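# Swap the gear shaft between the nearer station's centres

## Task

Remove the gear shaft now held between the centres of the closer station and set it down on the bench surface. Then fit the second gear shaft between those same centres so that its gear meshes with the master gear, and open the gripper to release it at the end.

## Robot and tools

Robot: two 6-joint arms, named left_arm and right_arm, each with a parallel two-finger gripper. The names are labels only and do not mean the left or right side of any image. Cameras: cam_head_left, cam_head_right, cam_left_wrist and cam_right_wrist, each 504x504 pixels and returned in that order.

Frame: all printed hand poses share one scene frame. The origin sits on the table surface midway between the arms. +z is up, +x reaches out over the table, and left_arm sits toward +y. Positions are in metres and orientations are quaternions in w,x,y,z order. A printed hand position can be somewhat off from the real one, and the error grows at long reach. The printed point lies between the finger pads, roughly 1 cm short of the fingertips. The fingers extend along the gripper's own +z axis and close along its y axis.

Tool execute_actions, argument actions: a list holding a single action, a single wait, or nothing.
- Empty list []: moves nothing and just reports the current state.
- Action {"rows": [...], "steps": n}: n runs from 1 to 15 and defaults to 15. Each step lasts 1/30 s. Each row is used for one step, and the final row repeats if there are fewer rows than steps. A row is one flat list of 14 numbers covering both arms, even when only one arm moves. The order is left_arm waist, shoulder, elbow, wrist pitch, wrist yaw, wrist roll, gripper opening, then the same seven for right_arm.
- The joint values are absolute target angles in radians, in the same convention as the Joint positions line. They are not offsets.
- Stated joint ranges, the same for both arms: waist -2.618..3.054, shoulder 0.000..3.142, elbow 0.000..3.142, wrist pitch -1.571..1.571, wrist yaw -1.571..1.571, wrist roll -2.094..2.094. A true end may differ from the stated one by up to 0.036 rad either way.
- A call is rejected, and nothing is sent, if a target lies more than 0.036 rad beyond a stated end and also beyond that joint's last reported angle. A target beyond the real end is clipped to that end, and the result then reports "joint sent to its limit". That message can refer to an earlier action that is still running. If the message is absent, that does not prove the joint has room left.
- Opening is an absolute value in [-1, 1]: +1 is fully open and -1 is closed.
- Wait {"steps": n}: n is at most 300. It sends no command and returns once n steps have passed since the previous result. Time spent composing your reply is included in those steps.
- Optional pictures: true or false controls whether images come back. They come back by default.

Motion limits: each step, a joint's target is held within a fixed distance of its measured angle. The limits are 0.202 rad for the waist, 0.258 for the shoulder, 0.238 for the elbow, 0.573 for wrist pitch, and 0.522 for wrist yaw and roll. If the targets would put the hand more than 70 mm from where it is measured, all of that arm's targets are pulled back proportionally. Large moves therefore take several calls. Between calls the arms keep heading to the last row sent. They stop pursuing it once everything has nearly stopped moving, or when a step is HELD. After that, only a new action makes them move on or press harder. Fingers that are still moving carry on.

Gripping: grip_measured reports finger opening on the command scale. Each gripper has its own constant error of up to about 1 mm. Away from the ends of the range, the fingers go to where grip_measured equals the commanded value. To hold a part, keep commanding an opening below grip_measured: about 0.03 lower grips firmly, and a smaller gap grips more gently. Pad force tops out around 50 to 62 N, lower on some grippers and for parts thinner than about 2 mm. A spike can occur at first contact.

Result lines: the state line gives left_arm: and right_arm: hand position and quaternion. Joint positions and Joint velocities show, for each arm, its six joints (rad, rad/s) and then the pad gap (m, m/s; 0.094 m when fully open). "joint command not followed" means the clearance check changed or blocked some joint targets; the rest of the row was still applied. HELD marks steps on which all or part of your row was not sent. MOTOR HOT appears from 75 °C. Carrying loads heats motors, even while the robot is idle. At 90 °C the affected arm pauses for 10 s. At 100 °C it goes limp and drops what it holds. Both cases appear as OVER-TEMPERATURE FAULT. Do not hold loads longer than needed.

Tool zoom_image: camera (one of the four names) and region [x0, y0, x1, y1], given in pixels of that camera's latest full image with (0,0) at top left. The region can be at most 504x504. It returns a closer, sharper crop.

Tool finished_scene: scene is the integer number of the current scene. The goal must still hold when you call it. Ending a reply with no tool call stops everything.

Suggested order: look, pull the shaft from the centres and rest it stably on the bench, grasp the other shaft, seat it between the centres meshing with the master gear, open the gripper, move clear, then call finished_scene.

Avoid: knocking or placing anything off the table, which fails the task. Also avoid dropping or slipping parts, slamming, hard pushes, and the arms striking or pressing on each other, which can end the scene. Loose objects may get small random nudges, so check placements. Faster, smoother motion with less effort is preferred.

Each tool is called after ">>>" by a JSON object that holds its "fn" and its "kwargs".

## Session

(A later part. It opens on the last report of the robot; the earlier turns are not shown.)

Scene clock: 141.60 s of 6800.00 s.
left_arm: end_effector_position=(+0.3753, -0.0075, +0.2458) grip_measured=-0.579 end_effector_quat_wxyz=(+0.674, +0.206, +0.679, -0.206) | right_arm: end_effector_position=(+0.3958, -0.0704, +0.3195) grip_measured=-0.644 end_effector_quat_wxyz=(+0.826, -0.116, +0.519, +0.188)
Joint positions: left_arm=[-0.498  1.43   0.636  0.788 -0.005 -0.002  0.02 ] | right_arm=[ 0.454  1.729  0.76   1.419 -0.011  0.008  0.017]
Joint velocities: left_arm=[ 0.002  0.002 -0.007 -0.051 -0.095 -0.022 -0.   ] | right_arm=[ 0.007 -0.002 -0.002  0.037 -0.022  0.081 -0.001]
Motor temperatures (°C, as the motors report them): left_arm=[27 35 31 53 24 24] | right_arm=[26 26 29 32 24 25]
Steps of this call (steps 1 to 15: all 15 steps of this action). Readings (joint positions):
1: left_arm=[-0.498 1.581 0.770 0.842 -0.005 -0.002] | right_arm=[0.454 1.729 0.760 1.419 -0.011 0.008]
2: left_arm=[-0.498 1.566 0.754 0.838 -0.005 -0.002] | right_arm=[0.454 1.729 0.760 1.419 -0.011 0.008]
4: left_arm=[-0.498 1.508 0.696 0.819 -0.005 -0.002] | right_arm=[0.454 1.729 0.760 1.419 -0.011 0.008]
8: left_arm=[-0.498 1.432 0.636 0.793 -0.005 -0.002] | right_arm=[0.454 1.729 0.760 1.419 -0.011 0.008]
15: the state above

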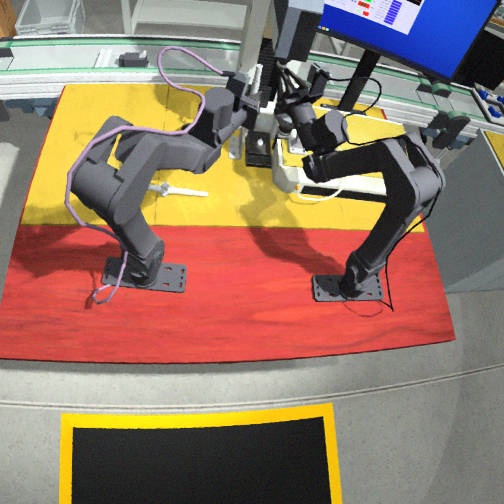

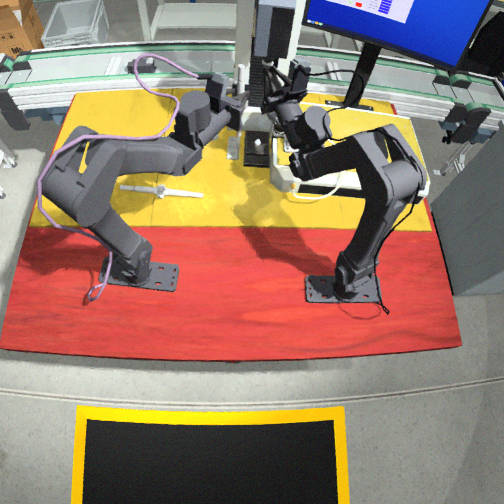

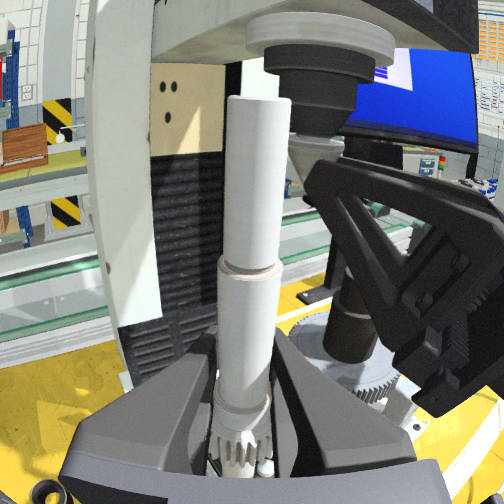

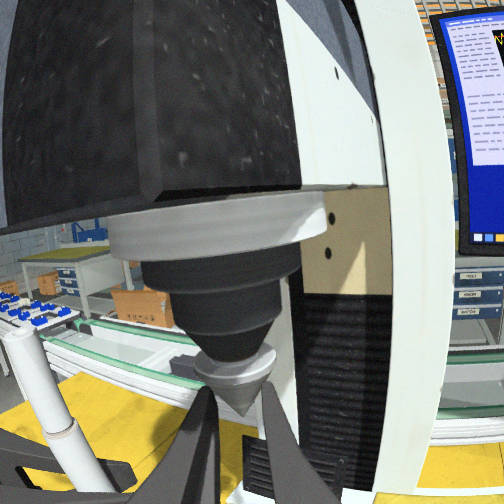

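>>> {"fn": "execute_actions", "kwargs": {"actions": [{"rows":[[-0.45,1.3,0.62,0.82,0,0,-0.65,0.462,1.71,0.84,1.39,0,0,-0.65],[-0.4,1.2,0.6,0.76,0,0,-0.65,0.462,1.71,0.84,1.39,0,0,-0.65],[-0.3,1.15,0.6,0.7,0,0,-0.65,0.462,1.71,0.84,1.39,0,0,-0.65]]}], "pictures": false}}

>>> {"fn": "execute_actions", "kwargs": {"actions": [{"rows":[[0.35,1.3,1.0,0.1,0,-0.5,-0.65,0.462,1.71,0.84,1.39,0,0,-0.65]]}], "pictures": false}}

>>> {"fn": "execute_actions", "kwargs": {"actions": [{"rows":[[0.35,1.7,1.5,-0.9,0,-1.4,-0.65,0.462,1.71,0.84,1.39,0,0,-0.65]]}], "pictures": false}}

>>> {"fn": "execute_actions", "kwargs": {"actions": [{"rows":[[0.35,1.99,1.66,-1.154,0,-1.4,-0.65,0.462,1.71,0.84,1.39,0,0,-0.65]]}], "pictures": false}}

>>> {"fn": "execute_actions", "kwargs": {"actions": [{"rows":[[0.35,2.04,1.6,-1.08,0,-1.4,-0.65,0.462,1.71,0.84,1.39,0,0,-0.65]]}]}}

Scene clock: 150.43 s of 6800.00 s.
left_arm: end_effector_position=(+0.3793, +0.0907, +0.2852) grip_measured=-0.579 end_effector_quat_wxyz=(+0.708, +0.130, +0.681, -0.137) | right_arm: end_effector_position=(+0.3958, -0.0704, +0.3195) grip_measured=-0.644 end_effector_quat_wxyz=(+0.826, -0.116, +0.519, +0.188)
Joint positions: left_arm=[-0.294  1.173  0.583  0.628 -0.013 -0.002  0.02 ] | right_arm=[ 0.454  1.729  0.76   1.419 -0.011  0.008  0.017]
Joint velocities: left_arm=[-0.007  0.002  0.002 -0.095 -0.007  0.095  0.   ] | right_arm=[ 0.032 -0.007 -0.007  0.007  0.022  0.022  0.   ]
Motor temperatures (°C, as the motors report them): left_arm=[27 34 32 53 24 24] | right_arm=[26 27 30 32 24 25]
Steps of this call (steps 1 to 15: the robot went on to your last target; steps 16 to 90: nothing new was sent; then 5.33 s passed at rest; steps 91 to 105: all 15 steps of this action). Readings (joint positions):
91: left_arm=[-0.493 1.419 0.633 0.778 0.001 -0.002] | right_arm=[0.454 1.729 0.760 1.419 -0.011 0.008]
92: left_arm=[-0.478 1.387 0.621 0.750 0.012 -0.002] | right_arm=[0.454 1.729 0.760 1.419 -0.011 0.008]
94: left_arm=[-0.411 1.298 0.591 0.687 0.030 -0.002] | right_arm=[0.454 1.729 0.760 1.419 -0.011 0.008]
98: left_arm=[-0.292 1.186 0.583 0.652 -0.014 -0.002] | right_arm=[0.454 1.729 0.760 1.419 -0.011 0.008]
105: the state above

Scene clock: 150.93 s of 6800.00 s.
left_arm: end_effector_position=(+0.4306, +0.3708, +0.2610) grip_measured=-0.579 end_effector_quat_wxyz=(+0.586, -0.302, +0.751, -0.038) | right_arm: end_effector_position=(+0.3958, -0.0704, +0.3195) grip_measured=-0.644 end_effector_quat_wxyz=(+0.826, -0.116, +0.519, +0.188)
Joint positions: left_arm=[ 0.376  1.336  0.948  0.071 -0.038 -0.46   0.02 ] | right_arm=[ 0.454  1.729  0.76   1.419 -0.011  0.008  0.017]
Joint velocities: left_arm=[-0.002 -0.017 -0.012 -0.242 -0.051 -0.183 -0.   ] | right_arm=[-0.002 -0.002 -0.002 -0.007  0.022  0.022  0.001]
Motor temperatures (°C, as the motors report them): left_arm=[27 33 32 53 24 24] | right_arm=[26 27 30 32 24 25]
Steps of this call (steps 1 to 15: all 15 steps of this action). Readings (joint positions):
1: left_arm=[-0.269 1.184 0.614 0.559 0.012 -0.067] | right_arm=[0.454 1.729 0.760 1.419 -0.011 0.008]
2: left_arm=[-0.222 1.216 0.675 0.458 0.038 -0.151] | right_arm=[0.454 1.729 0.760 1.419 -0.011 0.008]
4: left_arm=[-0.109 1.290 0.792 0.306 0.044 -0.259] | right_arm=[0.454 1.729 0.760 1.419 -0.011 0.008]
8: left_arm=[0.121 1.336 0.904 0.157 0.030 -0.371] | right_arm=[0.454 1.729 0.760 1.419 -0.011 0.008]
15: the state above

Scene clock: 151.43 s of 6800.00 s.
left_arm: end_effector_position=(+0.4027, +0.3487, +0.1342) grip_measured=-0.579 end_effector_quat_wxyz=(-0.169, +0.702, -0.686, +0.094) | right_arm: end_effector_position=(+0.3958, -0.0704, +0.3195) grip_measured=-0.644 end_effector_quat_wxyz=(+0.826, -0.116, +0.519, +0.188)
Joint positions: left_arm=[ 0.353  1.744  1.446 -0.885 -0.014 -1.337  0.02 ] | right_arm=[ 0.454  1.729  0.76   1.419 -0.011  0.008  0.017]
Joint velocities: left_arm=[-0.007 -0.081  0.09  -0.256  0.022 -0.315 -0.001] | right_arm=[ 0.002 -0.007 -0.012 -0.007 -0.007 -0.051  0.   ]
Motor temperatures (°C, as the motors report them): left_arm=[27 34 32 53 24 24] | right_arm=[26 27 30 32 24 25]
Steps of this call (steps 1 to 15: all 15 steps of this action). Readings (joint positions):
1: left_arm=[0.374 1.362 0.985 -0.007 -0.039 -0.527] | right_arm=[0.454 1.729 0.760 1.419 -0.011 0.008]
2: left_arm=[0.370 1.417 1.058 -0.111 -0.036 -0.615] | right_arm=[0.454 1.729 0.760 1.419 -0.011 0.008]
4: left_arm=[0.361 1.569 1.219 -0.311 -0.027 -0.800] | right_arm=[0.454 1.729 0.760 1.419 -0.011 0.008]
8: left_arm=[0.353 1.757 1.413 -0.659 -0.015 -1.138] | right_arm=[0.454 1.729 0.760 1.419 -0.011 0.008]
15: the state above

Scene clock: 151.93 s of 6800.00 s.
left_arm: end_effector_position=(+0.3893, +0.3442, +0.0688) grip_measured=-0.579 end_effector_quat_wxyz=(-0.022, +0.733, -0.680, +0.009) | right_arm: end_effector_position=(+0.3958, -0.0704, +0.3195) grip_measured=-0.644 end_effector_quat_wxyz=(+0.826, -0.116, +0.519, +0.188)
Joint positions: left_arm=[ 0.353  2.028  1.634 -1.13  -0.009 -1.391  0.02 ] | right_arm=[ 0.454  1.729  0.76   1.419 -0.011  0.008  0.017]
Joint velocities: left_arm=[ 0.007 -0.017 -0.002 -0.066 -0.022 -0.066 -0.001] | right_arm=[-0.012 -0.007  0.002  0.007 -0.066 -0.037  0.001]
Motor temperatures (°C, as the motors report them): left_arm=[27 34 32 52 24 24] | right_arm=[26 27 30 32 24 25]
Steps of this call (steps 1 to 15: all 15 steps of this action). Readings (joint positions):
1: left_arm=[0.353 1.776 1.491 -0.944 -0.014 -1.349] | right_arm=[0.454 1.729 0.760 1.419 -0.011 0.008]
2: left_arm=[0.353 1.830 1.560 -1.009 -0.014 -1.355] | right_arm=[0.454 1.729 0.760 1.419 -0.011 0.008]
4: left_arm=[0.353 1.929 1.628 -1.030 -0.012 -1.369] | right_arm=[0.454 1.729 0.760 1.419 -0.011 0.008]
8: left_arm=[0.353 2.032 1.634 -1.080 -0.011 -1.384] | right_arm=[0.454 1.729 0.760 1.419 -0.011 0.008]
15: the state above

Scene clock: 152.43 s of 6800.00 s.
left_arm: end_effector_position=(+0.3868, +0.3432, +0.0527) grip_measured=-0.579 end_effector_quat_wxyz=(-0.012, +0.734, -0.679, +0.004) | right_arm: end_effector_position=(+0.3958, -0.0704, +0.3195) grip_measured=-0.644 end_effector_quat_wxyz=(+0.826, -0.116, +0.519, +0.188)
Joint positions: left_arm=[ 0.353  2.05   1.603 -1.1   -0.007 -1.394  0.02 ] | right_arm=[ 0.454  1.729  0.76   1.419 -0.011  0.008  0.017]
Joint velocities: left_arm=[ 0.002  0.012 -0.017 -0.007  0.066 -0.007 -0.   ] | right_arm=[-0.022  0.007 -0.002  0.007 -0.022 -0.037  0.001]
Motor temperatures (°C, as the motors report them): left_arm=[27 34 32 52 24 24] | right_arm=[26 27 30 32 24 25]
Steps of this call (steps 1 to 15: all 15 steps of this action). Readings (joint positions):
1: left_arm=[0.353 2.028 1.630 -1.126 -0.009 -1.391] | right_arm=[0.454 1.729 0.760 1.419 -0.011 0.008]
2: left_arm=[0.353 2.028 1.624 -1.119 -0.009 -1.392] | right_arm=[0.454 1.729 0.760 1.419 -0.011 0.008]
4: left_arm=[0.353 2.036 1.614 -1.108 -0.009 -1.392] | right_arm=[0.454 1.729 0.760 1.419 -0.011 0.008]
8: left_arm=[0.353 2.050 1.604 -1.103 -0.008 -1.394] | right_arm=[0.454 1.729 0.760 1.419 -0.011 0.008]
15: the state above

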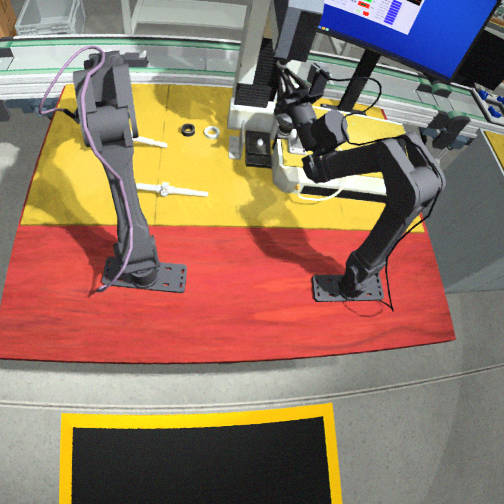

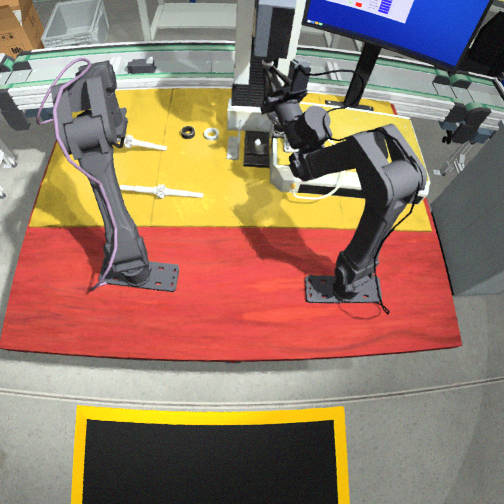

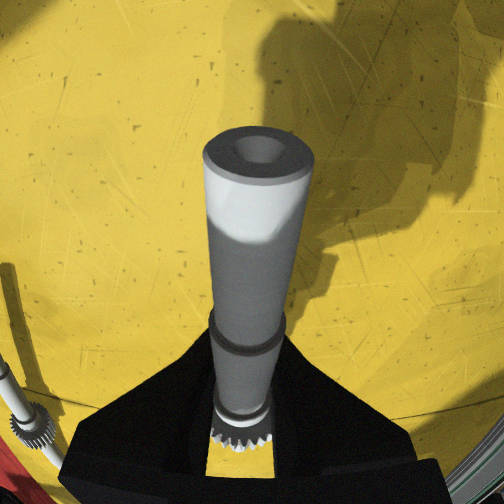

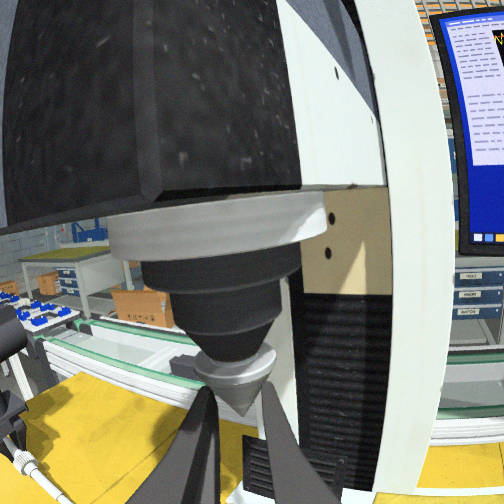

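>>> {"fn": "execute_actions", "kwargs": {"actions": [{"rows":[[0.35,2.06,1.58,-1.05,0,-1.4,-0.65,0.462,1.71,0.84,1.39,0,0,-0.65],[0.35,2.07,1.56,-1.04,0,-1.4,-0.65,0.462,1.71,0.84,1.39,0,0,-0.65],[0.35,2.085,1.535,-1.02,0,-1.4,-0.65,0.462,1.71,0.84,1.39,0,0,-0.65]]}], "pictures": false}}

>>> {"fn": "execute_actions", "kwargs": {"actions": [{"rows":[[0.35,2.085,1.535,-1.02,0,-1.4,0.1,0.462,1.71,0.84,1.39,0,0,-0.65]],"steps":10}], "pictures": false}}

>>> {"fn": "execute_actions", "kwargs": {"actions": [{"rows":[[0.35,1.95,1.66,-1.25,0,-1.4,0.1,0.462,1.71,0.84,1.39,0,0,-0.65]],"steps":10}], "pictures": false}}

>>> {"fn": "execute_actions", "kwargs": {"actions": [{"rows":[[0,1.61,1.19,-1.13,0,-1.65,0.1,0.462,1.71,0.84,1.39,0,0,-0.65]]}]}}

Scene clock: 163.13 s of 6800.00 s.
left_arm: end_effector_position=(+0.3780, +0.3392, +0.0196) grip_measured=-0.579 end_effector_quat_wxyz=(+0.012, +0.734, -0.679, -0.007) | right_arm: end_effector_position=(+0.3958, -0.0704, +0.3195) grip_measured=-0.644 end_effector_quat_wxyz=(+0.826, -0.116, +0.519, +0.188)
Joint positions: left_arm=[ 0.353  2.097  1.538 -1.04   0.002 -1.395  0.02 ] | right_arm=[ 0.454  1.729  0.76   1.419 -0.011  0.008  0.017]
Joint velocities: left_arm=[ 0.007 -0.002  0.022  0.066  0.051 -0.037 -0.001] | right_arm=[ 0.002 -0.002 -0.002 -0.022 -0.081 -0.037 -0.002]
Motor temperatures (°C, as the motors report them): left_arm=[27 35 31 46 24 24] | right_arm=[26 27 30 32 23 25]
Steps of this call (steps 1 to 15: the robot went on to your last target; steps 16 to 90: nothing new was sent; then 7.20 s passed at rest; steps 91 to 105: all 15 steps of this action). Readings (joint positions):
91: left_arm=[0.353 2.051 1.602 -1.095 -0.007 -1.394] | right_arm=[0.454 1.729 0.760 1.419 -0.011 0.008]
92: left_arm=[0.353 2.051 1.595 -1.087 -0.007 -1.394] | right_arm=[0.454 1.729 0.760 1.419 -0.011 0.008]
94: left_arm=[0.353 2.056 1.573 -1.062 -0.007 -1.394] | right_arm=[0.454 1.729 0.760 1.419 -0.011 0.008]
98: left_arm=[0.353 2.088 1.545 -1.045 -0.001 -1.395] | right_arm=[0.454 1.729 0.760 1.419 -0.011 0.008]
105: the state above

Scene clock: 163.47 s of 6800.00 s.
left_arm: end_effector_position=(+0.3796, +0.3397, +0.0196) grip_measured=+0.098 end_effector_quat_wxyz=(+0.009, +0.734, -0.679, -0.005) | right_arm: end_effector_position=(+0.3958, -0.0704, +0.3195) grip_measured=-0.644 end_effector_quat_wxyz=(+0.826, -0.116, +0.519, +0.188)
Joint positions: left_arm=[ 0.353  2.097  1.538 -1.033  0.002 -1.395  0.052] | right_arm=[ 0.454  1.729  0.76   1.419 -0.011  0.008  0.017]
Joint velocities: left_arm=[ 0.002  0.007  0.007  0.051 -0.022 -0.037  0.   ] | right_arm=[ 0.002  0.007 -0.017  0.022 -0.022  0.022 -0.001]
Motor temperatures (°C, as the motors report them): left_arm=[27 35 31 46 24 24] | right_arm=[26 27 30 32 23 25]
Steps of this call (steps 1 to 10: all 10 steps of this action). Readings (joint positions):
1: left_arm=[0.353 2.097 1.538 -1.040 0.002 -1.395] | right_arm=[0.454 1.729 0.760 1.419 -0.011 0.008]
2: left_arm=[0.353 2.097 1.538 -1.039 0.002 -1.395] | right_arm=[0.454 1.729 0.760 1.419 -0.011 0.008]
4: left_arm=[0.353 2.097 1.538 -1.036 0.002 -1.395] | right_arm=[0.454 1.729 0.760 1.419 -0.011 0.008]
8: left_arm=[0.353 2.097 1.538 -1.034 0.002 -1.395] | right_arm=[0.454 1.729 0.760 1.419 -0.011 0.008]
10: the state above

Scene clock: 163.80 s of 6800.00 s.
left_arm: end_effector_position=(+0.3827, +0.3405, +0.1087) grip_measured=+0.098 end_effector_quat_wxyz=(-0.041, +0.733, -0.678, +0.028) | right_arm: end_effector_position=(+0.3958, -0.0704, +0.3195) grip_measured=-0.644 end_effector_quat_wxyz=(+0.826, -0.116, +0.519, +0.188)
Joint positions: left_arm=[ 0.353  1.933  1.655 -1.194  0.002 -1.395  0.052] | right_arm=[ 0.454  1.729  0.76   1.419 -0.011  0.008  0.017]
Joint velocities: left_arm=[-0.017 -0.002  0.002 -0.125 -0.022 -0.037 -0.001] | right_arm=[-0.012 -0.007 -0.012 -0.066  0.066 -0.022 -0.001]
Motor temperatures (°C, as the motors report them): left_arm=[27 35 31 46 24 24] | right_arm=[26 27 30 32 23 25]
Steps of this call (steps 1 to 10: all 10 steps of this action). Readings (joint positions):
1: left_arm=[0.353 2.090 1.548 -1.053 0.002 -1.395] | right_arm=[0.454 1.729 0.760 1.419 -0.011 0.008]
2: left_arm=[0.353 2.079 1.561 -1.085 0.002 -1.395] | right_arm=[0.454 1.729 0.760 1.419 -0.011 0.008]
4: left_arm=[0.353 2.031 1.595 -1.139 0.002 -1.395] | right_arm=[0.454 1.729 0.760 1.419 -0.011 0.008]
8: left_arm=[0.353 1.943 1.649 -1.183 0.002 -1.395] | right_arm=[0.454 1.729 0.760 1.419 -0.011 0.008]
10: the state above

Scene clock: 164.30 s of 6800.00 s.
left_arm: end_effector_position=(+0.2885, +0.2107, +0.0909) grip_measured=+0.098 end_effector_quat_wxyz=(-0.001, +0.691, -0.722, +0.012) | right_arm: end_effector_position=(+0.3958, -0.0704, +0.3195) grip_measured=-0.644 end_effector_quat_wxyz=(+0.826, -0.116, +0.519, +0.188)
Joint positions: left_arm=[-0.005  1.615  1.203 -1.14   0.015 -1.632  0.052] | right_arm=[ 0.454  1.729  0.76   1.419 -0.011  0.008  0.017]
Joint velocities: left_arm=[ 0.012 -0.002  0.012 -0.022 -0.066 -0.051  0.   ] | right_arm=[-0.017  0.002  0.012  0.081  0.022 -0.051 -0.   ]
Motor temperatures (°C, as the motors report them): left_arm=[27 35 31 46 24 24] | right_arm=[26 27 30 32 23 25]
Steps of this call (steps 1 to 15: all 15 steps of this action). Readings (joint positions):
1: left_arm=[0.339 1.907 1.619 -1.165 -0.006 -1.424] | right_arm=[0.454 1.729 0.760 1.419 -0.011 0.008]
2: left_arm=[0.311 1.864 1.555 -1.142 -0.012 -1.456] | right_arm=[0.454 1.729 0.760 1.419 -0.011 0.008]
4: left_arm=[0.212 1.756 1.428 -1.135 -0.011 -1.508] | right_arm=[0.454 1.729 0.760 1.419 -0.011 0.008]
8: left_arm=[-0.005 1.618 1.240 -1.138 0.010 -1.585] | right_arm=[0.454 1.729 0.760 1.419 -0.011 0.008]
15: the state above

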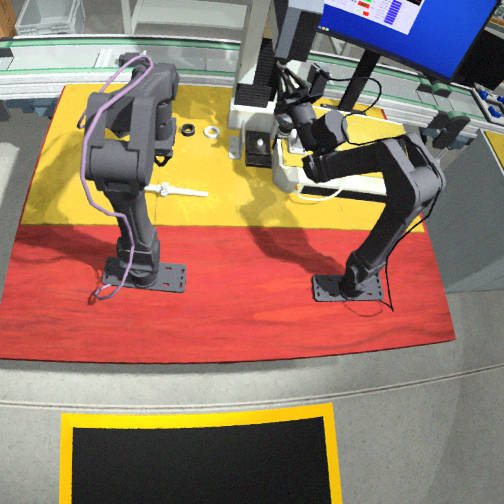

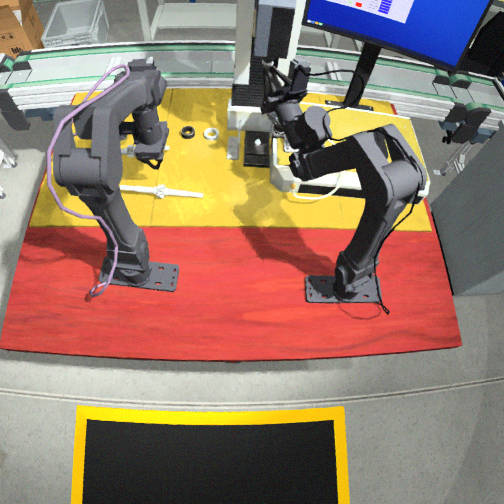

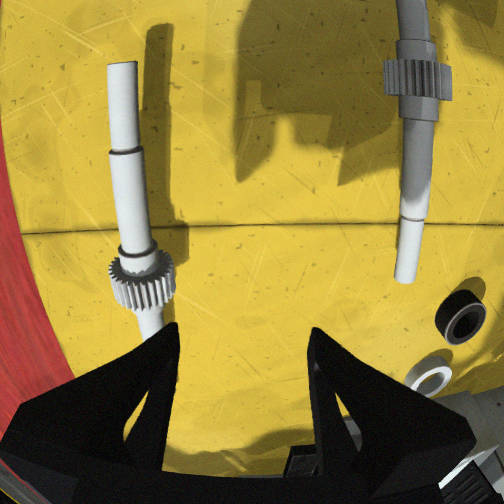

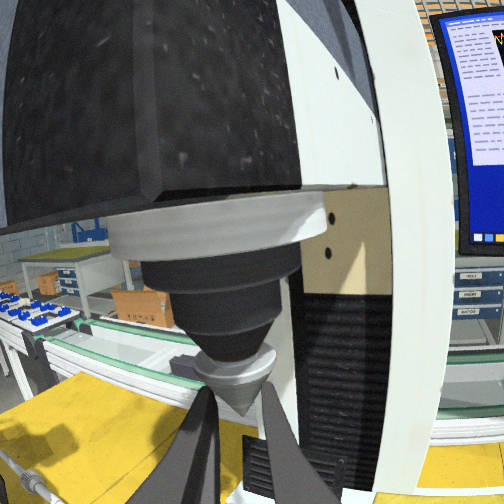

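>>> {"fn": "execute_actions", "kwargs": {"actions": [{"rows":[[0.065,1.43,0.95,-1.05,0,-1.62,0.1,0.462,1.71,0.84,1.39,0,0,-0.65],[0.065,1.43,0.95,-1.05,0,-1.62,0.1,0.462,1.71,0.84,1.39,0,0,-0.65],[0.065,1.435,0.865,-0.99,0,-1.62,0.1,0.462,1.71,0.84,1.39,0,0,-0.65]]}]}}

Scene clock: 170.83 s of 6800.00 s.
left_arm: end_effector_position=(+0.2265, +0.2334, +0.0498) grip_measured=+0.098 end_effector_quat_wxyz=(+0.007, +0.715, -0.700, -0.001) | right_arm: end_effector_position=(+0.3958, -0.0704, +0.3195) grip_measured=-0.644 end_effector_quat_wxyz=(+0.826, -0.116, +0.519, +0.188)
Joint positions: left_arm=[ 0.063  1.441  0.869 -1.011  0.009 -1.627  0.052] | right_arm=[ 0.454  1.729  0.76   1.419 -0.011  0.008  0.017]
Joint velocities: left_arm=[-0.012  0.012  0.002  0.051  0.022 -0.051  0.001] | right_arm=[-0.017 -0.012  0.007  0.022 -0.022  0.022 -0.   ]
Motor temperatures (°C, as the motors report them): left_arm=[27 33 31 44 24 24] | right_arm=[26 27 30 32 23 25]
Steps of this call (steps 1 to 30: the robot went on to your last target; steps 31 to 181: nothing new was sent; steps 182 to 196: all 15 steps of this action). Readings (joint positions):
182: left_arm=[0.002 1.588 1.164 -1.099 0.017 -1.640] | right_arm=[0.454 1.729 0.760 1.419 -0.011 0.008]
183: left_arm=[0.019 1.539 1.095 -1.063 0.017 -1.637] | right_arm=[0.454 1.729 0.760 1.419 -0.011 0.008]
185: left_arm=[0.054 1.456 0.961 -1.048 0.012 -1.633] | right_arm=[0.454 1.729 0.760 1.419 -0.011 0.008]
189: left_arm=[0.063 1.441 0.869 -1.046 0.009 -1.630] | right_arm=[0.454 1.729 0.760 1.419 -0.011 0.008]
196: the state above

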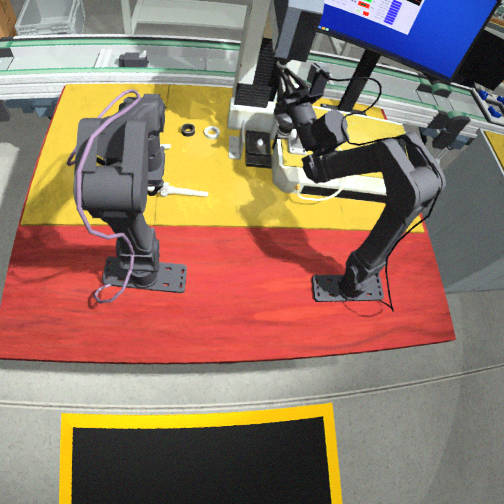

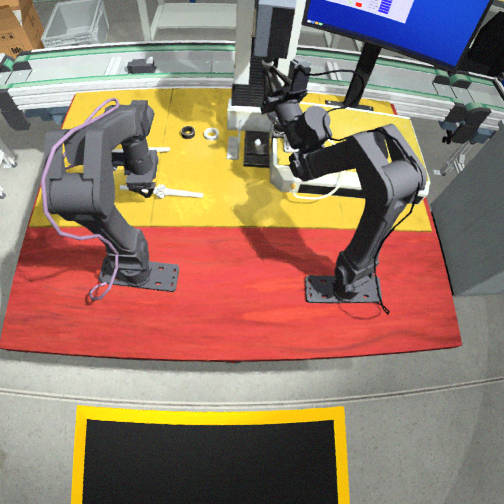

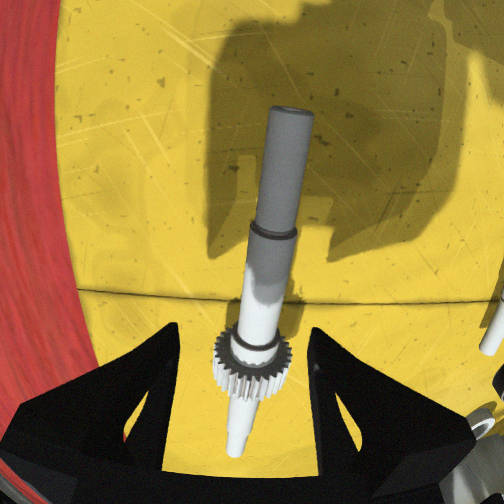

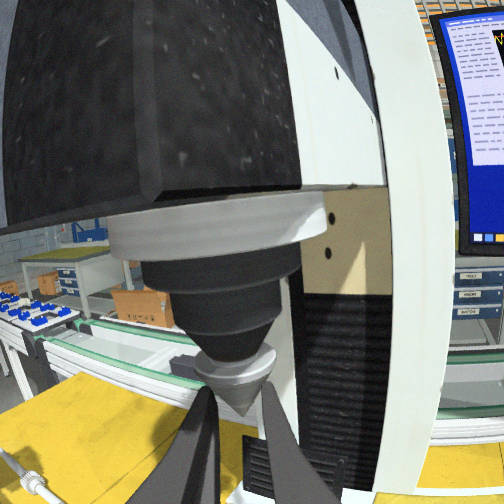

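>>> {"fn": "execute_actions", "kwargs": {"actions": [{"rows":[[0.05,1.47,0.84,-0.9,0,-1.47,0.1,0.462,1.71,0.84,1.39,0,0,-0.65],[0.05,1.49,0.82,-0.85,0,-1.47,0.1,0.462,1.71,0.84,1.39,0,0,-0.65],[0.05,1.52,0.79,-0.84,0,-1.47,0.1,0.462,1.71,0.84,1.39,0,0,-0.65]]}]}}

>>> {"fn": "execute_actions", "kwargs": {"actions": [{"rows":[[0.05,1.52,0.79,-0.84,0,-1.47,-0.7,0.462,1.71,0.84,1.39,0,0,-0.65]]}]}}

Scene clock: 174.80 s of 6800.00 s.
left_arm: end_effector_position=(+0.2350, +0.2316, +0.0192) grip_measured=+0.098 end_effector_quat_wxyz=(+0.003, +0.659, -0.752, +0.003) | right_arm: end_effector_position=(+0.3958, -0.0704, +0.3195) grip_measured=-0.644 end_effector_quat_wxyz=(+0.826, -0.116, +0.519, +0.188)
Joint positions: left_arm=[ 0.057  1.515  0.803 -0.859  0.009 -1.482  0.052] | right_arm=[ 0.454  1.729  0.76   1.419 -0.011  0.008  0.017]
Joint velocities: left_arm=[-0.002  0.002  0.002  0.081 -0.037  0.037 -0.   ] | right_arm=[-0.012  0.007  0.002 -0.022 -0.007  0.007 -0.   ]
Motor temperatures (°C, as the motors report them): left_arm=[27 33 30 43 24 24] | right_arm=[26 27 30 32 23 25]
Steps of this call (steps 1 to 15: the robot went on to your last target; steps 16 to 90: nothing new was sent; then 0.47 s passed at rest; steps 91 to 105: all 15 steps of this action). Readings (joint positions):
91: left_arm=[0.063 1.442 0.868 -0.994 0.009 -1.603] | right_arm=[0.454 1.729 0.760 1.419 -0.011 0.008]
92: left_arm=[0.061 1.446 0.863 -0.971 0.009 -1.578] | right_arm=[0.454 1.729 0.760 1.419 -0.011 0.008]
94: left_arm=[0.058 1.472 0.842 -0.919 0.009 -1.541] | right_arm=[0.454 1.729 0.760 1.419 -0.011 0.008]
98: left_arm=[0.057 1.514 0.805 -0.881 0.009 -1.503] | right_arm=[0.454 1.729 0.760 1.419 -0.011 0.008]
105: the state above

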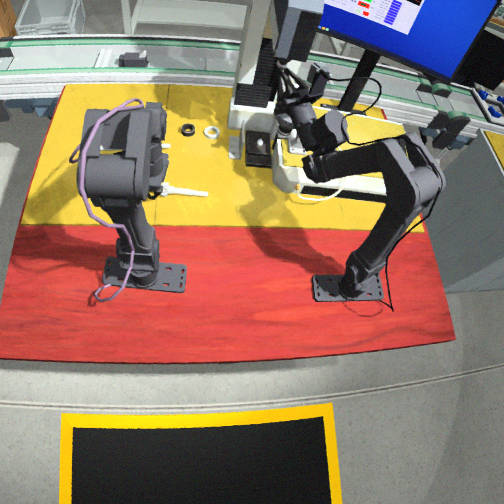

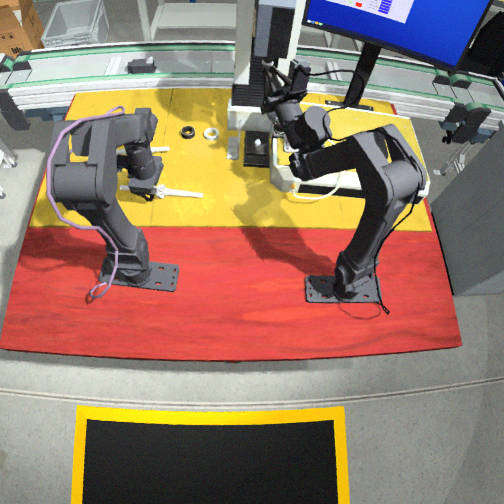

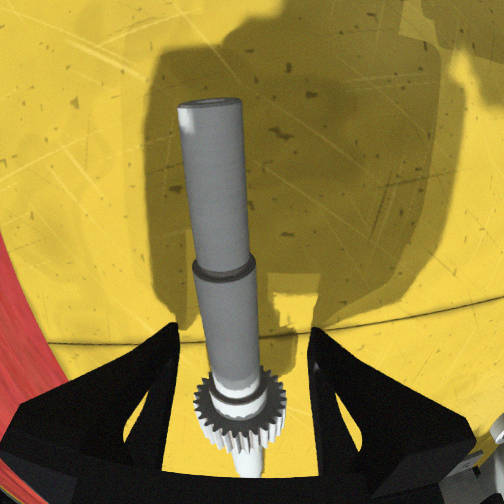

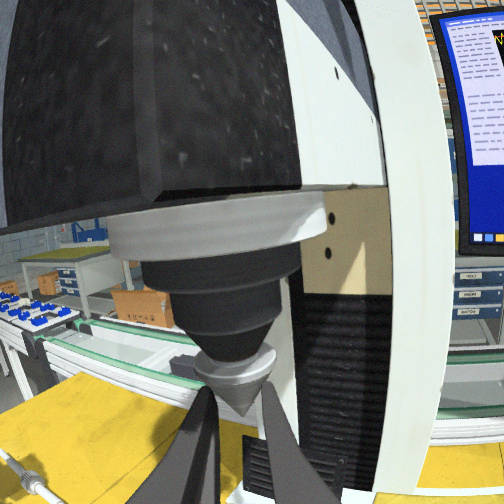

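Scene clock: 175.30 s of 6800.00 s.
left_arm: end_effector_position=(+0.2360, +0.2317, +0.0190) grip_measured=-0.583 end_effector_quat_wxyz=(+0.001, +0.657, -0.754, +0.005) | right_arm: end_effector_position=(+0.3958, -0.0704, +0.3195) grip_measured=-0.644 end_effector_quat_wxyz=(+0.826, -0.116, +0.519, +0.188)
Joint positions: left_arm=[ 0.057  1.515  0.802 -0.854  0.009 -1.476  0.02 ] | right_arm=[ 0.454  1.729  0.76   1.419 -0.011  0.008  0.017]
Joint velocities: left_arm=[ 0.002 -0.007  0.002 -0.095 -0.037 -0.037  0.   ] | right_arm=[-0.002 -0.007  0.012  0.022  0.095  0.007  0.001]
Motor temperatures (°C, as the motors report them): left_arm=[27 33 30 43 24 24] | right_arm=[26 27 30 32 23 25]
Steps of this call (steps 1 to 15: all 15 steps of this action). Readings (joint positions):
1: left_arm=[0.057 1.515 0.803 -0.858 0.009 -1.481] | right_arm=[0.454 1.729 0.760 1.419 -0.011 0.008]
2: left_arm=[0.057 1.515 0.803 -0.857 0.009 -1.480] | right_arm=[0.454 1.729 0.760 1.419 -0.011 0.008]
4: left_arm=[0.057 1.515 0.802 -0.855 0.009 -1.477] | right_arm=[0.454 1.729 0.760 1.419 -0.011 0.008]
8: left_arm=[0.057 1.515 0.802 -0.854 0.009 -1.476] | right_arm=[0.454 1.729 0.760 1.419 -0.011 0.008]
15: the state above

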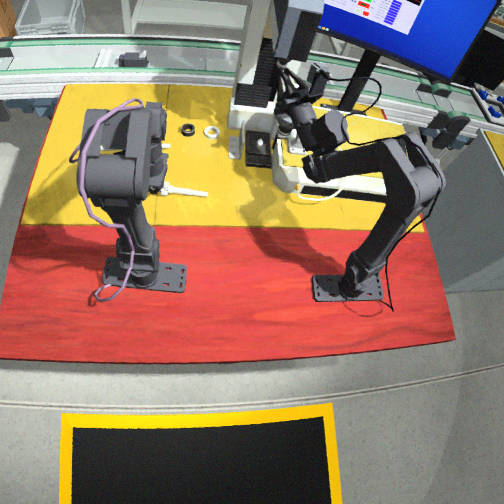

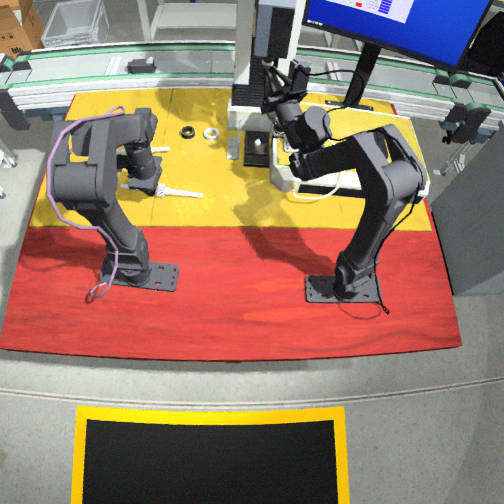

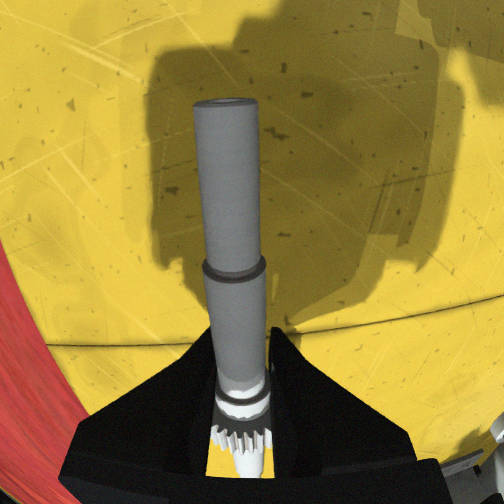

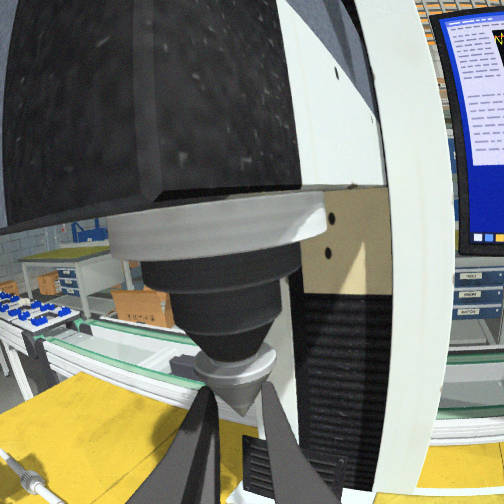

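>>> {"fn": "execute_actions", "kwargs": {"actions": [{"rows":[[0.05,1.52,0.79,-0.84,0,-1.47,-0.25,0.462,1.71,0.84,1.39,0,0,-0.65],[0.05,1.52,0.79,-0.84,0,-1.47,-0.25,0.462,1.71,0.84,1.39,0,0,-0.65],[0.05,1.52,0.79,-0.84,0,-1.47,-0.25,0.462,1.71,0.84,1.39,0,0,-0.65],[0.04,1.535,0.785,-0.83,0,-1.6,-0.25,0.462,1.71,0.84,1.39,0,0,-0.65]]}], "pictures": false}}

>>> {"fn": "execute_actions", "kwargs": {"actions": [{"rows":[[0.04,1.535,0.785,-0.83,0,-1.6,-0.7,0.462,1.71,0.84,1.39,0,0,-0.65]]}], "pictures": false}}

>>> {"fn": "execute_actions", "kwargs": {"actions": [{"rows":[[0.04,1.5,0.785,-0.8,0,-1.6,-0.7,0.462,1.71,0.84,1.39,0,0,-0.65],[0.04,1.46,0.785,-0.8,0,-1.6,-0.7,0.462,1.71,0.84,1.39,0,0,-0.65],[0.04,1.42,0.785,-0.8,0,-1.6,-0.7,0.462,1.71,0.84,1.39,0,0,-0.65],[0.04,1.37,0.785,-0.8,0,-1.6,-0.7,0.462,1.71,0.84,1.39,0,0,-0.65],[0.04,1.31,0.785,-0.8,0,-1.6,-0.7,0.462,1.71,0.84,1.39,0,0,-0.65],[0.04,1.25,0.785,-0.8,0,-1.6,-0.7,0.462,1.71,0.84,1.39,0,0,-0.65],[0.04,1.15,0.785,-0.75,0,-1.6,-0.7,0.462,1.71,0.84,1.39,0,0,-0.65]]}], "pictures": false}}

>>> {"fn": "execute_actions", "kwargs": {"actions": [{"rows":[[0.04,1.15,0.785,0.4,0,-1.6,-0.7,0.462,1.71,0.84,1.39,0,0,-0.65]]}], "pictures": false}}

>>> {"fn": "execute_actions", "kwargs": {"actions": [{"steps":25}], "pictures": false}}

>>> {"fn": "execute_actions", "kwargs": {"actions": [{"rows":[[-0.1,1.15,0.65,0.65,0,0,-0.7,0.462,1.71,0.84,1.39,0,0,-0.65]]}], "pictures": false}}

>>> {"fn": "execute_actions", "kwargs": {"actions": [{"rows":[[-0.4,1.2,0.6,0.74,0,0,-0.7,0.462,1.71,0.84,1.39,0,0,-0.65]]}], "pictures": false}}

>>> {"fn": "execute_actions", "kwargs": {"actions": [{"rows":[[-0.49,1.35,0.68,0.83,0,0,-0.7,0.462,1.71,0.84,1.39,0,0,-0.65]]}]}}

Scene clock: 194.63 s of 6800.00 s.
left_arm: end_effector_position=(+0.2387, +0.2291, +0.0191) grip_measured=-0.252 end_effector_quat_wxyz=(-0.002, +0.694, -0.720, +0.009) | right_arm: end_effector_position=(+0.3958, -0.0704, +0.3195) grip_measured=-0.644 end_effector_quat_wxyz=(+0.826, -0.116, +0.519, +0.188)
Joint positions: left_arm=[ 0.047  1.515  0.802 -0.843  0.009 -1.585  0.035] | right_arm=[ 0.454  1.729  0.76   1.419 -0.011  0.008  0.017]
Joint velocities: left_arm=[-0.012 -0.007 -0.002  0.037 -0.037 -0.037 -0.   ] | right_arm=[ 0.007  0.002 -0.017 -0.037 -0.007 -0.007 -0.   ]
Motor temperatures (°C, as the motors report them): left_arm=[27 31 30 40 24 24] | right_arm=[26 28 31 32 23 25]
Steps of this call (steps 1 to 15: the robot went on to your last target; steps 16 to 90: nothing new was sent; then 15.83 s passed at rest; steps 91 to 105: all 15 steps of this action). Readings (joint positions):
91: left_arm=[0.057 1.515 0.802 -0.854 0.009 -1.476] | right_arm=[0.454 1.729 0.760 1.419 -0.011 0.008]
92: left_arm=[0.057 1.515 0.802 -0.853 0.009 -1.476] | right_arm=[0.454 1.729 0.760 1.419 -0.011 0.008]
94: left_arm=[0.055 1.515 0.802 -0.852 0.009 -1.494] | right_arm=[0.454 1.729 0.760 1.419 -0.011 0.008]
98: left_arm=[0.047 1.515 0.802 -0.846 0.009 -1.553] | right_arm=[0.454 1.729 0.760 1.419 -0.011 0.008]
105: the state above

Scene clock: 195.13 s of 6800.00 s.
left_arm: end_effector_position=(+0.2382, +0.2292, +0.0182) grip_measured=-0.574 end_effector_quat_wxyz=(-0.002, +0.696, -0.718, +0.008) | right_arm: end_effector_position=(+0.3958, -0.0704, +0.3195) grip_measured=-0.644 end_effector_quat_wxyz=(+0.826, -0.116, +0.519, +0.188)
Joint positions: left_arm=[ 0.047  1.517  0.8   -0.841  0.008 -1.592  0.02 ] | right_arm=[ 0.454  1.729  0.76   1.419 -0.011  0.008  0.017]
Joint velocities: left_arm=[-0.007 -0.002 -0.012 -0.007 -0.007 -0.007 -0.   ] | right_arm=[ 0.002  0.012  0.002 -0.051  0.037  0.007 -0.   ]
Motor temperatures (°C, as the motors report them): left_arm=[27 31 30 40 24 24] | right_arm=[26 28 31 32 23 25]
Steps of this call (steps 1 to 15: all 15 steps of this action). Readings (joint positions):
1: left_arm=[0.047 1.515 0.802 -0.845 0.009 -1.587] | right_arm=[0.454 1.729 0.760 1.419 -0.011 0.008]
2: left_arm=[0.047 1.515 0.800 -0.842 0.009 -1.589] | right_arm=[0.454 1.729 0.760 1.419 -0.011 0.008]
4: left_arm=[0.047 1.517 0.800 -0.841 0.008 -1.590] | right_arm=[0.454 1.729 0.760 1.419 -0.011 0.008]
8: left_arm=[0.047 1.517 0.800 -0.841 0.008 -1.592] | right_arm=[0.454 1.729 0.760 1.419 -0.011 0.008]
15: the state above

Scene clock: 195.63 s of 6800.00 s.
left_arm: end_effector_position=(+0.2660, +0.2293, +0.0959) grip_measured=-0.573 end_effector_quat_wxyz=(-0.137, +0.682, -0.703, +0.147) | right_arm: end_effector_position=(+0.3958, -0.0704, +0.3195) grip_measured=-0.644 end_effector_quat_wxyz=(+0.826, -0.116, +0.519, +0.188)
Joint positions: left_arm=[ 0.047  1.155  0.773 -0.784 -0.001 -1.593  0.02 ] | right_arm=[ 0.454  1.729  0.76   1.419 -0.011  0.008  0.017]
Joint velocities: left_arm=[-0.007  0.017  0.007 -0.022  0.081 -0.037  0.   ] | right_arm=[ 0.012  0.012 -0.007 -0.022 -0.066 -0.022  0.001]
Motor temperatures (°C, as the motors report them): left_arm=[27 31 30 40 24 24] | right_arm=[26 28 31 32 23 25]
Steps of this call (steps 1 to 15: all 15 steps of this action). Readings (joint positions):
1: left_arm=[0.047 1.517 0.800 -0.840 0.008 -1.592] | right_arm=[0.454 1.729 0.760 1.419 -0.011 0.008]
2: left_arm=[0.047 1.513 0.800 -0.837 0.008 -1.592] | right_arm=[0.454 1.729 0.760 1.419 -0.011 0.008]
4: left_arm=[0.047 1.478 0.791 -0.828 0.008 -1.593] | right_arm=[0.454 1.729 0.760 1.419 -0.011 0.008]
8: left_arm=[0.047 1.270 0.773 -0.824 0.007 -1.593] | right_arm=[0.454 1.729 0.760 1.419 -0.011 0.008]
15: the state above

Scene clock: 196.13 s of 6800.00 s.
left_arm: end_effector_position=(+0.3973, +0.2227, +0.2227) grip_measured=-0.573 end_effector_quat_wxyz=(-0.376, +0.581, -0.599, +0.403) | right_arm: end_effector_position=(+0.3958, -0.0704, +0.3195) grip_measured=-0.644 end_effector_quat_wxyz=(+0.826, -0.116, +0.519, +0.188)
Joint positions: left_arm=[ 0.047  1.161  0.76  -0.003 -0.002 -1.592  0.02 ] | right_arm=[ 0.454  1.729  0.76   1.419 -0.011  0.008  0.017]
Joint velocities: left_arm=[-0.007 -0.002 -0.007  1.429 -0.081 -0.037  0.   ] | right_arm=[-0.002  0.017 -0.007 -0.007  0.051  0.007  0.   ]
Motor temperatures (°C, as the motors report them): left_arm=[27 31 30 41 24 24] | right_arm=[26 28 31 32 23 25]
Steps of this call (steps 1 to 15: all 15 steps of this action). Readings (joint positions):
1: left_arm=[0.047 1.155 0.769 -0.757 -0.001 -1.593] | right_arm=[0.454 1.729 0.760 1.419 -0.011 0.008]
2: left_arm=[0.047 1.156 0.763 -0.709 -0.001 -1.592] | right_arm=[0.454 1.729 0.760 1.419 -0.011 0.008]
4: left_arm=[0.047 1.160 0.760 -0.598 -0.001 -1.592] | right_arm=[0.454 1.729 0.760 1.419 -0.011 0.008]
8: left_arm=[0.047 1.161 0.760 -0.368 -0.002 -1.592] | right_arm=[0.454 1.729 0.760 1.419 -0.011 0.008]
15: the state above

Scene clock: 196.97 s of 6800.00 s.
left_arm: end_effector_position=(+0.4154, +0.2218, +0.2893) grip_measured=-0.573 end_effector_quat_wxyz=(-0.451, +0.523, -0.538, +0.484) | right_arm: end_effector_position=(+0.3958, -0.0704, +0.3195) grip_measured=-0.644 end_effector_quat_wxyz=(+0.826, -0.116, +0.519, +0.188)
Joint positions: left_arm=[ 0.047  1.161  0.76   0.275 -0.002 -1.592  0.02 ] | right_arm=[ 0.454  1.729  0.76   1.419 -0.011  0.008  0.017]
Joint velocities: left_arm=[-0.007 -0.012 -0.022 -0.037  0.007  0.022  0.   ] | right_arm=[-0.007  0.027  0.012 -0.007 -0.022  0.007 -0.001]
Motor temperatures (°C, as the motors report them): left_arm=[27 31 30 41 24 24] | right_arm=[26 28 31 32 23 25]
Steps of this call (steps 1 to 25: the robot went on to your last target). Readings (joint positions):
1: left_arm=[0.047 1.161 0.760 0.044 -0.002 -1.592] | right_arm=[0.454 1.729 0.760 1.419 -0.011 0.008]
2: left_arm=[0.047 1.161 0.760 0.089 -0.002 -1.592] | right_arm=[0.454 1.729 0.760 1.419 -0.011 0.008]
4: left_arm=[0.047 1.161 0.760 0.167 -0.002 -1.592] | right_arm=[0.454 1.729 0.760 1.419 -0.011 0.008]
8: left_arm=[0.047 1.161 0.760 0.250 -0.002 -1.592] | right_arm=[0.454 1.729 0.760 1.419 -0.011 0.008]
25: the state above

Scene clock: 197.47 s of 6800.00 s.
left_arm: end_effector_position=(+0.4026, +0.1584, +0.2824) grip_measured=-0.573 end_effector_quat_wxyz=(+0.684, +0.003, +0.714, -0.147) | right_arm: end_effector_position=(+0.3958, -0.0704, +0.3195) grip_measured=-0.644 end_effector_quat_wxyz=(+0.826, -0.116, +0.519, +0.188)
Joint positions: left_arm=[-0.106  1.166  0.629  0.516  0.01  -0.207  0.02 ] | right_arm=[ 0.454  1.729  0.76   1.419 -0.011  0.008  0.017]
Joint velocities: left_arm=[-0.007 -0.002  0.002  0.11  -0.022  1.414  0.   ] | right_arm=[ 0.002  0.002 -0.027  0.007 -0.022  0.051 -0.001]
Motor temperatures (°C, as the motors report them): left_arm=[27 31 30 42 24 24] | right_arm=[26 28 31 32 23 25]
Steps of this call (steps 1 to 15: all 15 steps of this action). Readings (joint positions):
1: left_arm=[0.027 1.161 0.739 0.321 -0.022 -1.511] | right_arm=[0.454 1.729 0.760 1.419 -0.011 0.008]
2: left_arm=[-0.007 1.161 0.709 0.382 -0.037 -1.409] | right_arm=[0.454 1.729 0.760 1.419 -0.011 0.008]
4: left_arm=[-0.074 1.162 0.664 0.443 -0.025 -1.208] | right_arm=[0.454 1.729 0.760 1.419 -0.011 0.008]
8: left_arm=[-0.109 1.166 0.630 0.470 0.017 -0.806] | right_arm=[0.454 1.729 0.760 1.419 -0.011 0.008]
15: the state above

Scene clock: 197.97 s of 6800.00 s.
left_arm: end_effector_position=(+0.3640, +0.0428, +0.2660) grip_measured=-0.574 end_effector_quat_wxyz=(+0.677, +0.177, +0.691, -0.184) | right_arm: end_effector_position=(+0.3958, -0.0704, +0.3195) grip_measured=-0.644 end_effector_quat_wxyz=(+0.826, -0.116, +0.519, +0.188)
Joint positions: left_arm=[-0.405  1.216  0.585  0.614  0.012 -0.014  0.02 ] | right_arm=[ 0.454  1.729  0.76   1.419 -0.011  0.008  0.017]
Joint velocities: left_arm=[-0.012 -0.012  0.002  0.066 -0.037 -0.037 -0.   ] | right_arm=[-0.007 -0.002 -0.002  0.022  0.022 -0.037 -0.   ]
Motor temperatures (°C, as the motors report them): left_arm=[27 31 30 42 24 24] | right_arm=[26 28 31 32 23 25]
Steps of this call (steps 1 to 15: all 15 steps of this action). Readings (joint positions):
1: left_arm=[-0.134 1.171 0.623 0.537 -0.020 -0.166] | right_arm=[0.454 1.729 0.760 1.419 -0.011 0.008]
2: left_arm=[-0.186 1.179 0.617 0.563 -0.052 -0.127] | right_arm=[0.454 1.729 0.760 1.419 -0.011 0.008]
4: left_arm=[-0.312 1.199 0.605 0.590 -0.046 -0.082] | right_arm=[0.454 1.729 0.760 1.419 -0.011 0.008]
8: left_arm=[-0.421 1.216 0.588 0.599 0.032 -0.043] | right_arm=[0.454 1.729 0.760 1.419 -0.011 0.008]
15: the state above

Scene clock: 198.47 s of 6800.00 s.
left_arm: end_effector_position=(+0.3693, -0.0027, +0.2484) grip_measured=-0.574 end_effector_quat_wxyz=(+0.664, +0.209, +0.688, -0.207) | right_arm: end_effector_position=(+0.3958, -0.0704, +0.3195) grip_measured=-0.644 end_effector_quat_wxyz=(+0.826, -0.116, +0.519, +0.188)
Joint positions: left_arm=[-0.493  1.375  0.634  0.708  0.006 -0.007  0.02 ] | right_arm=[ 0.454  1.729  0.76   1.419 -0.011  0.008  0.017]
Joint velocities: left_arm=[ 0.002  0.007 -0.002  0.051 -0.037 -0.007 -0.001] | right_arm=[ 0.002  0.002 -0.012 -0.007  0.022 -0.022  0.   ]
Motor temperatures (°C, as the motors report them): left_arm=[27 31 31 42 24 24] | right_arm=[26 28 31 32 23 25]
Steps of this call (steps 1 to 15: all 15 steps of this action). Readings (joint positions):
1: left_arm=[-0.416 1.234 0.589 0.632 -0.000 -0.013] | right_arm=[0.454 1.729 0.760 1.419 -0.011 0.008]
2: left_arm=[-0.435 1.271 0.606 0.659 -0.011 -0.009] | right_arm=[0.454 1.729 0.760 1.419 -0.011 0.008]
4: left_arm=[-0.471 1.338 0.633 0.688 -0.007 -0.008] | right_arm=[0.454 1.729 0.760 1.419 -0.011 0.008]
8: left_arm=[-0.493 1.375 0.634 0.694 0.007 -0.008] | right_arm=[0.454 1.729 0.760 1.419 -0.011 0.008]
15: the state above

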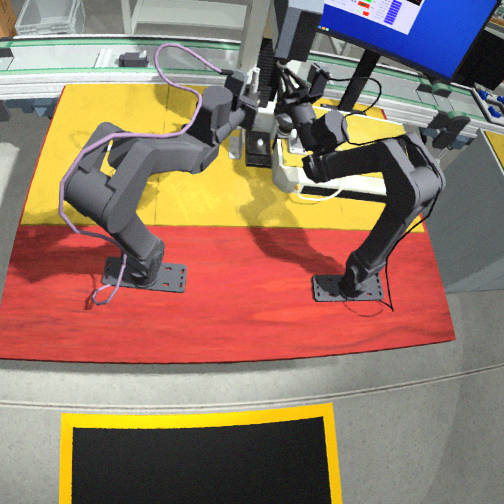

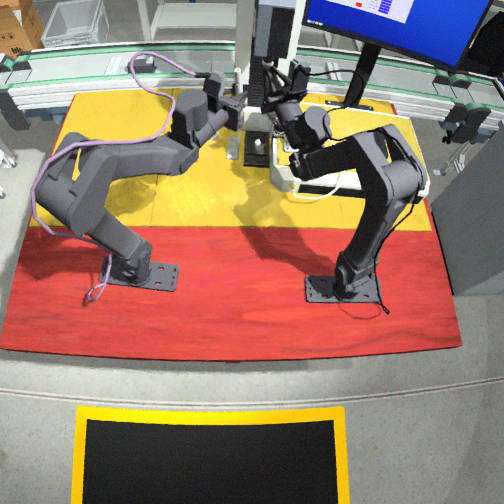

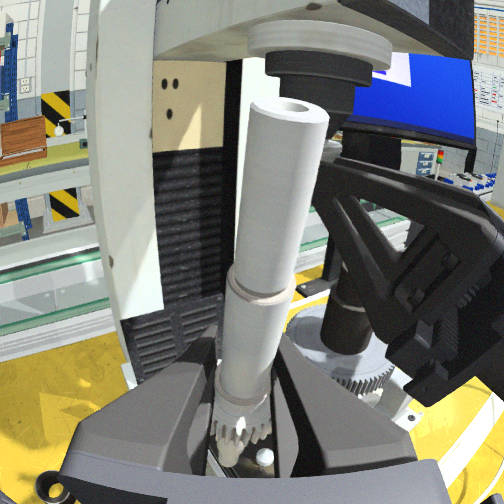

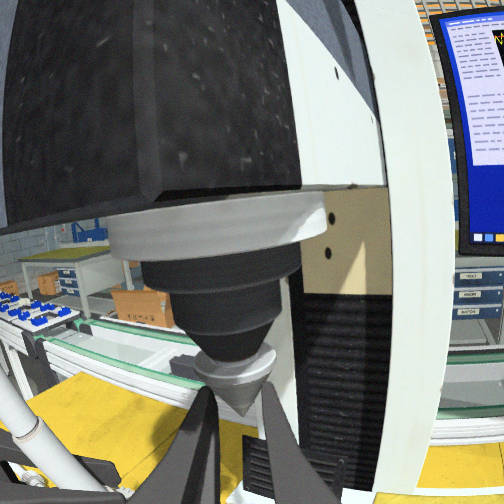

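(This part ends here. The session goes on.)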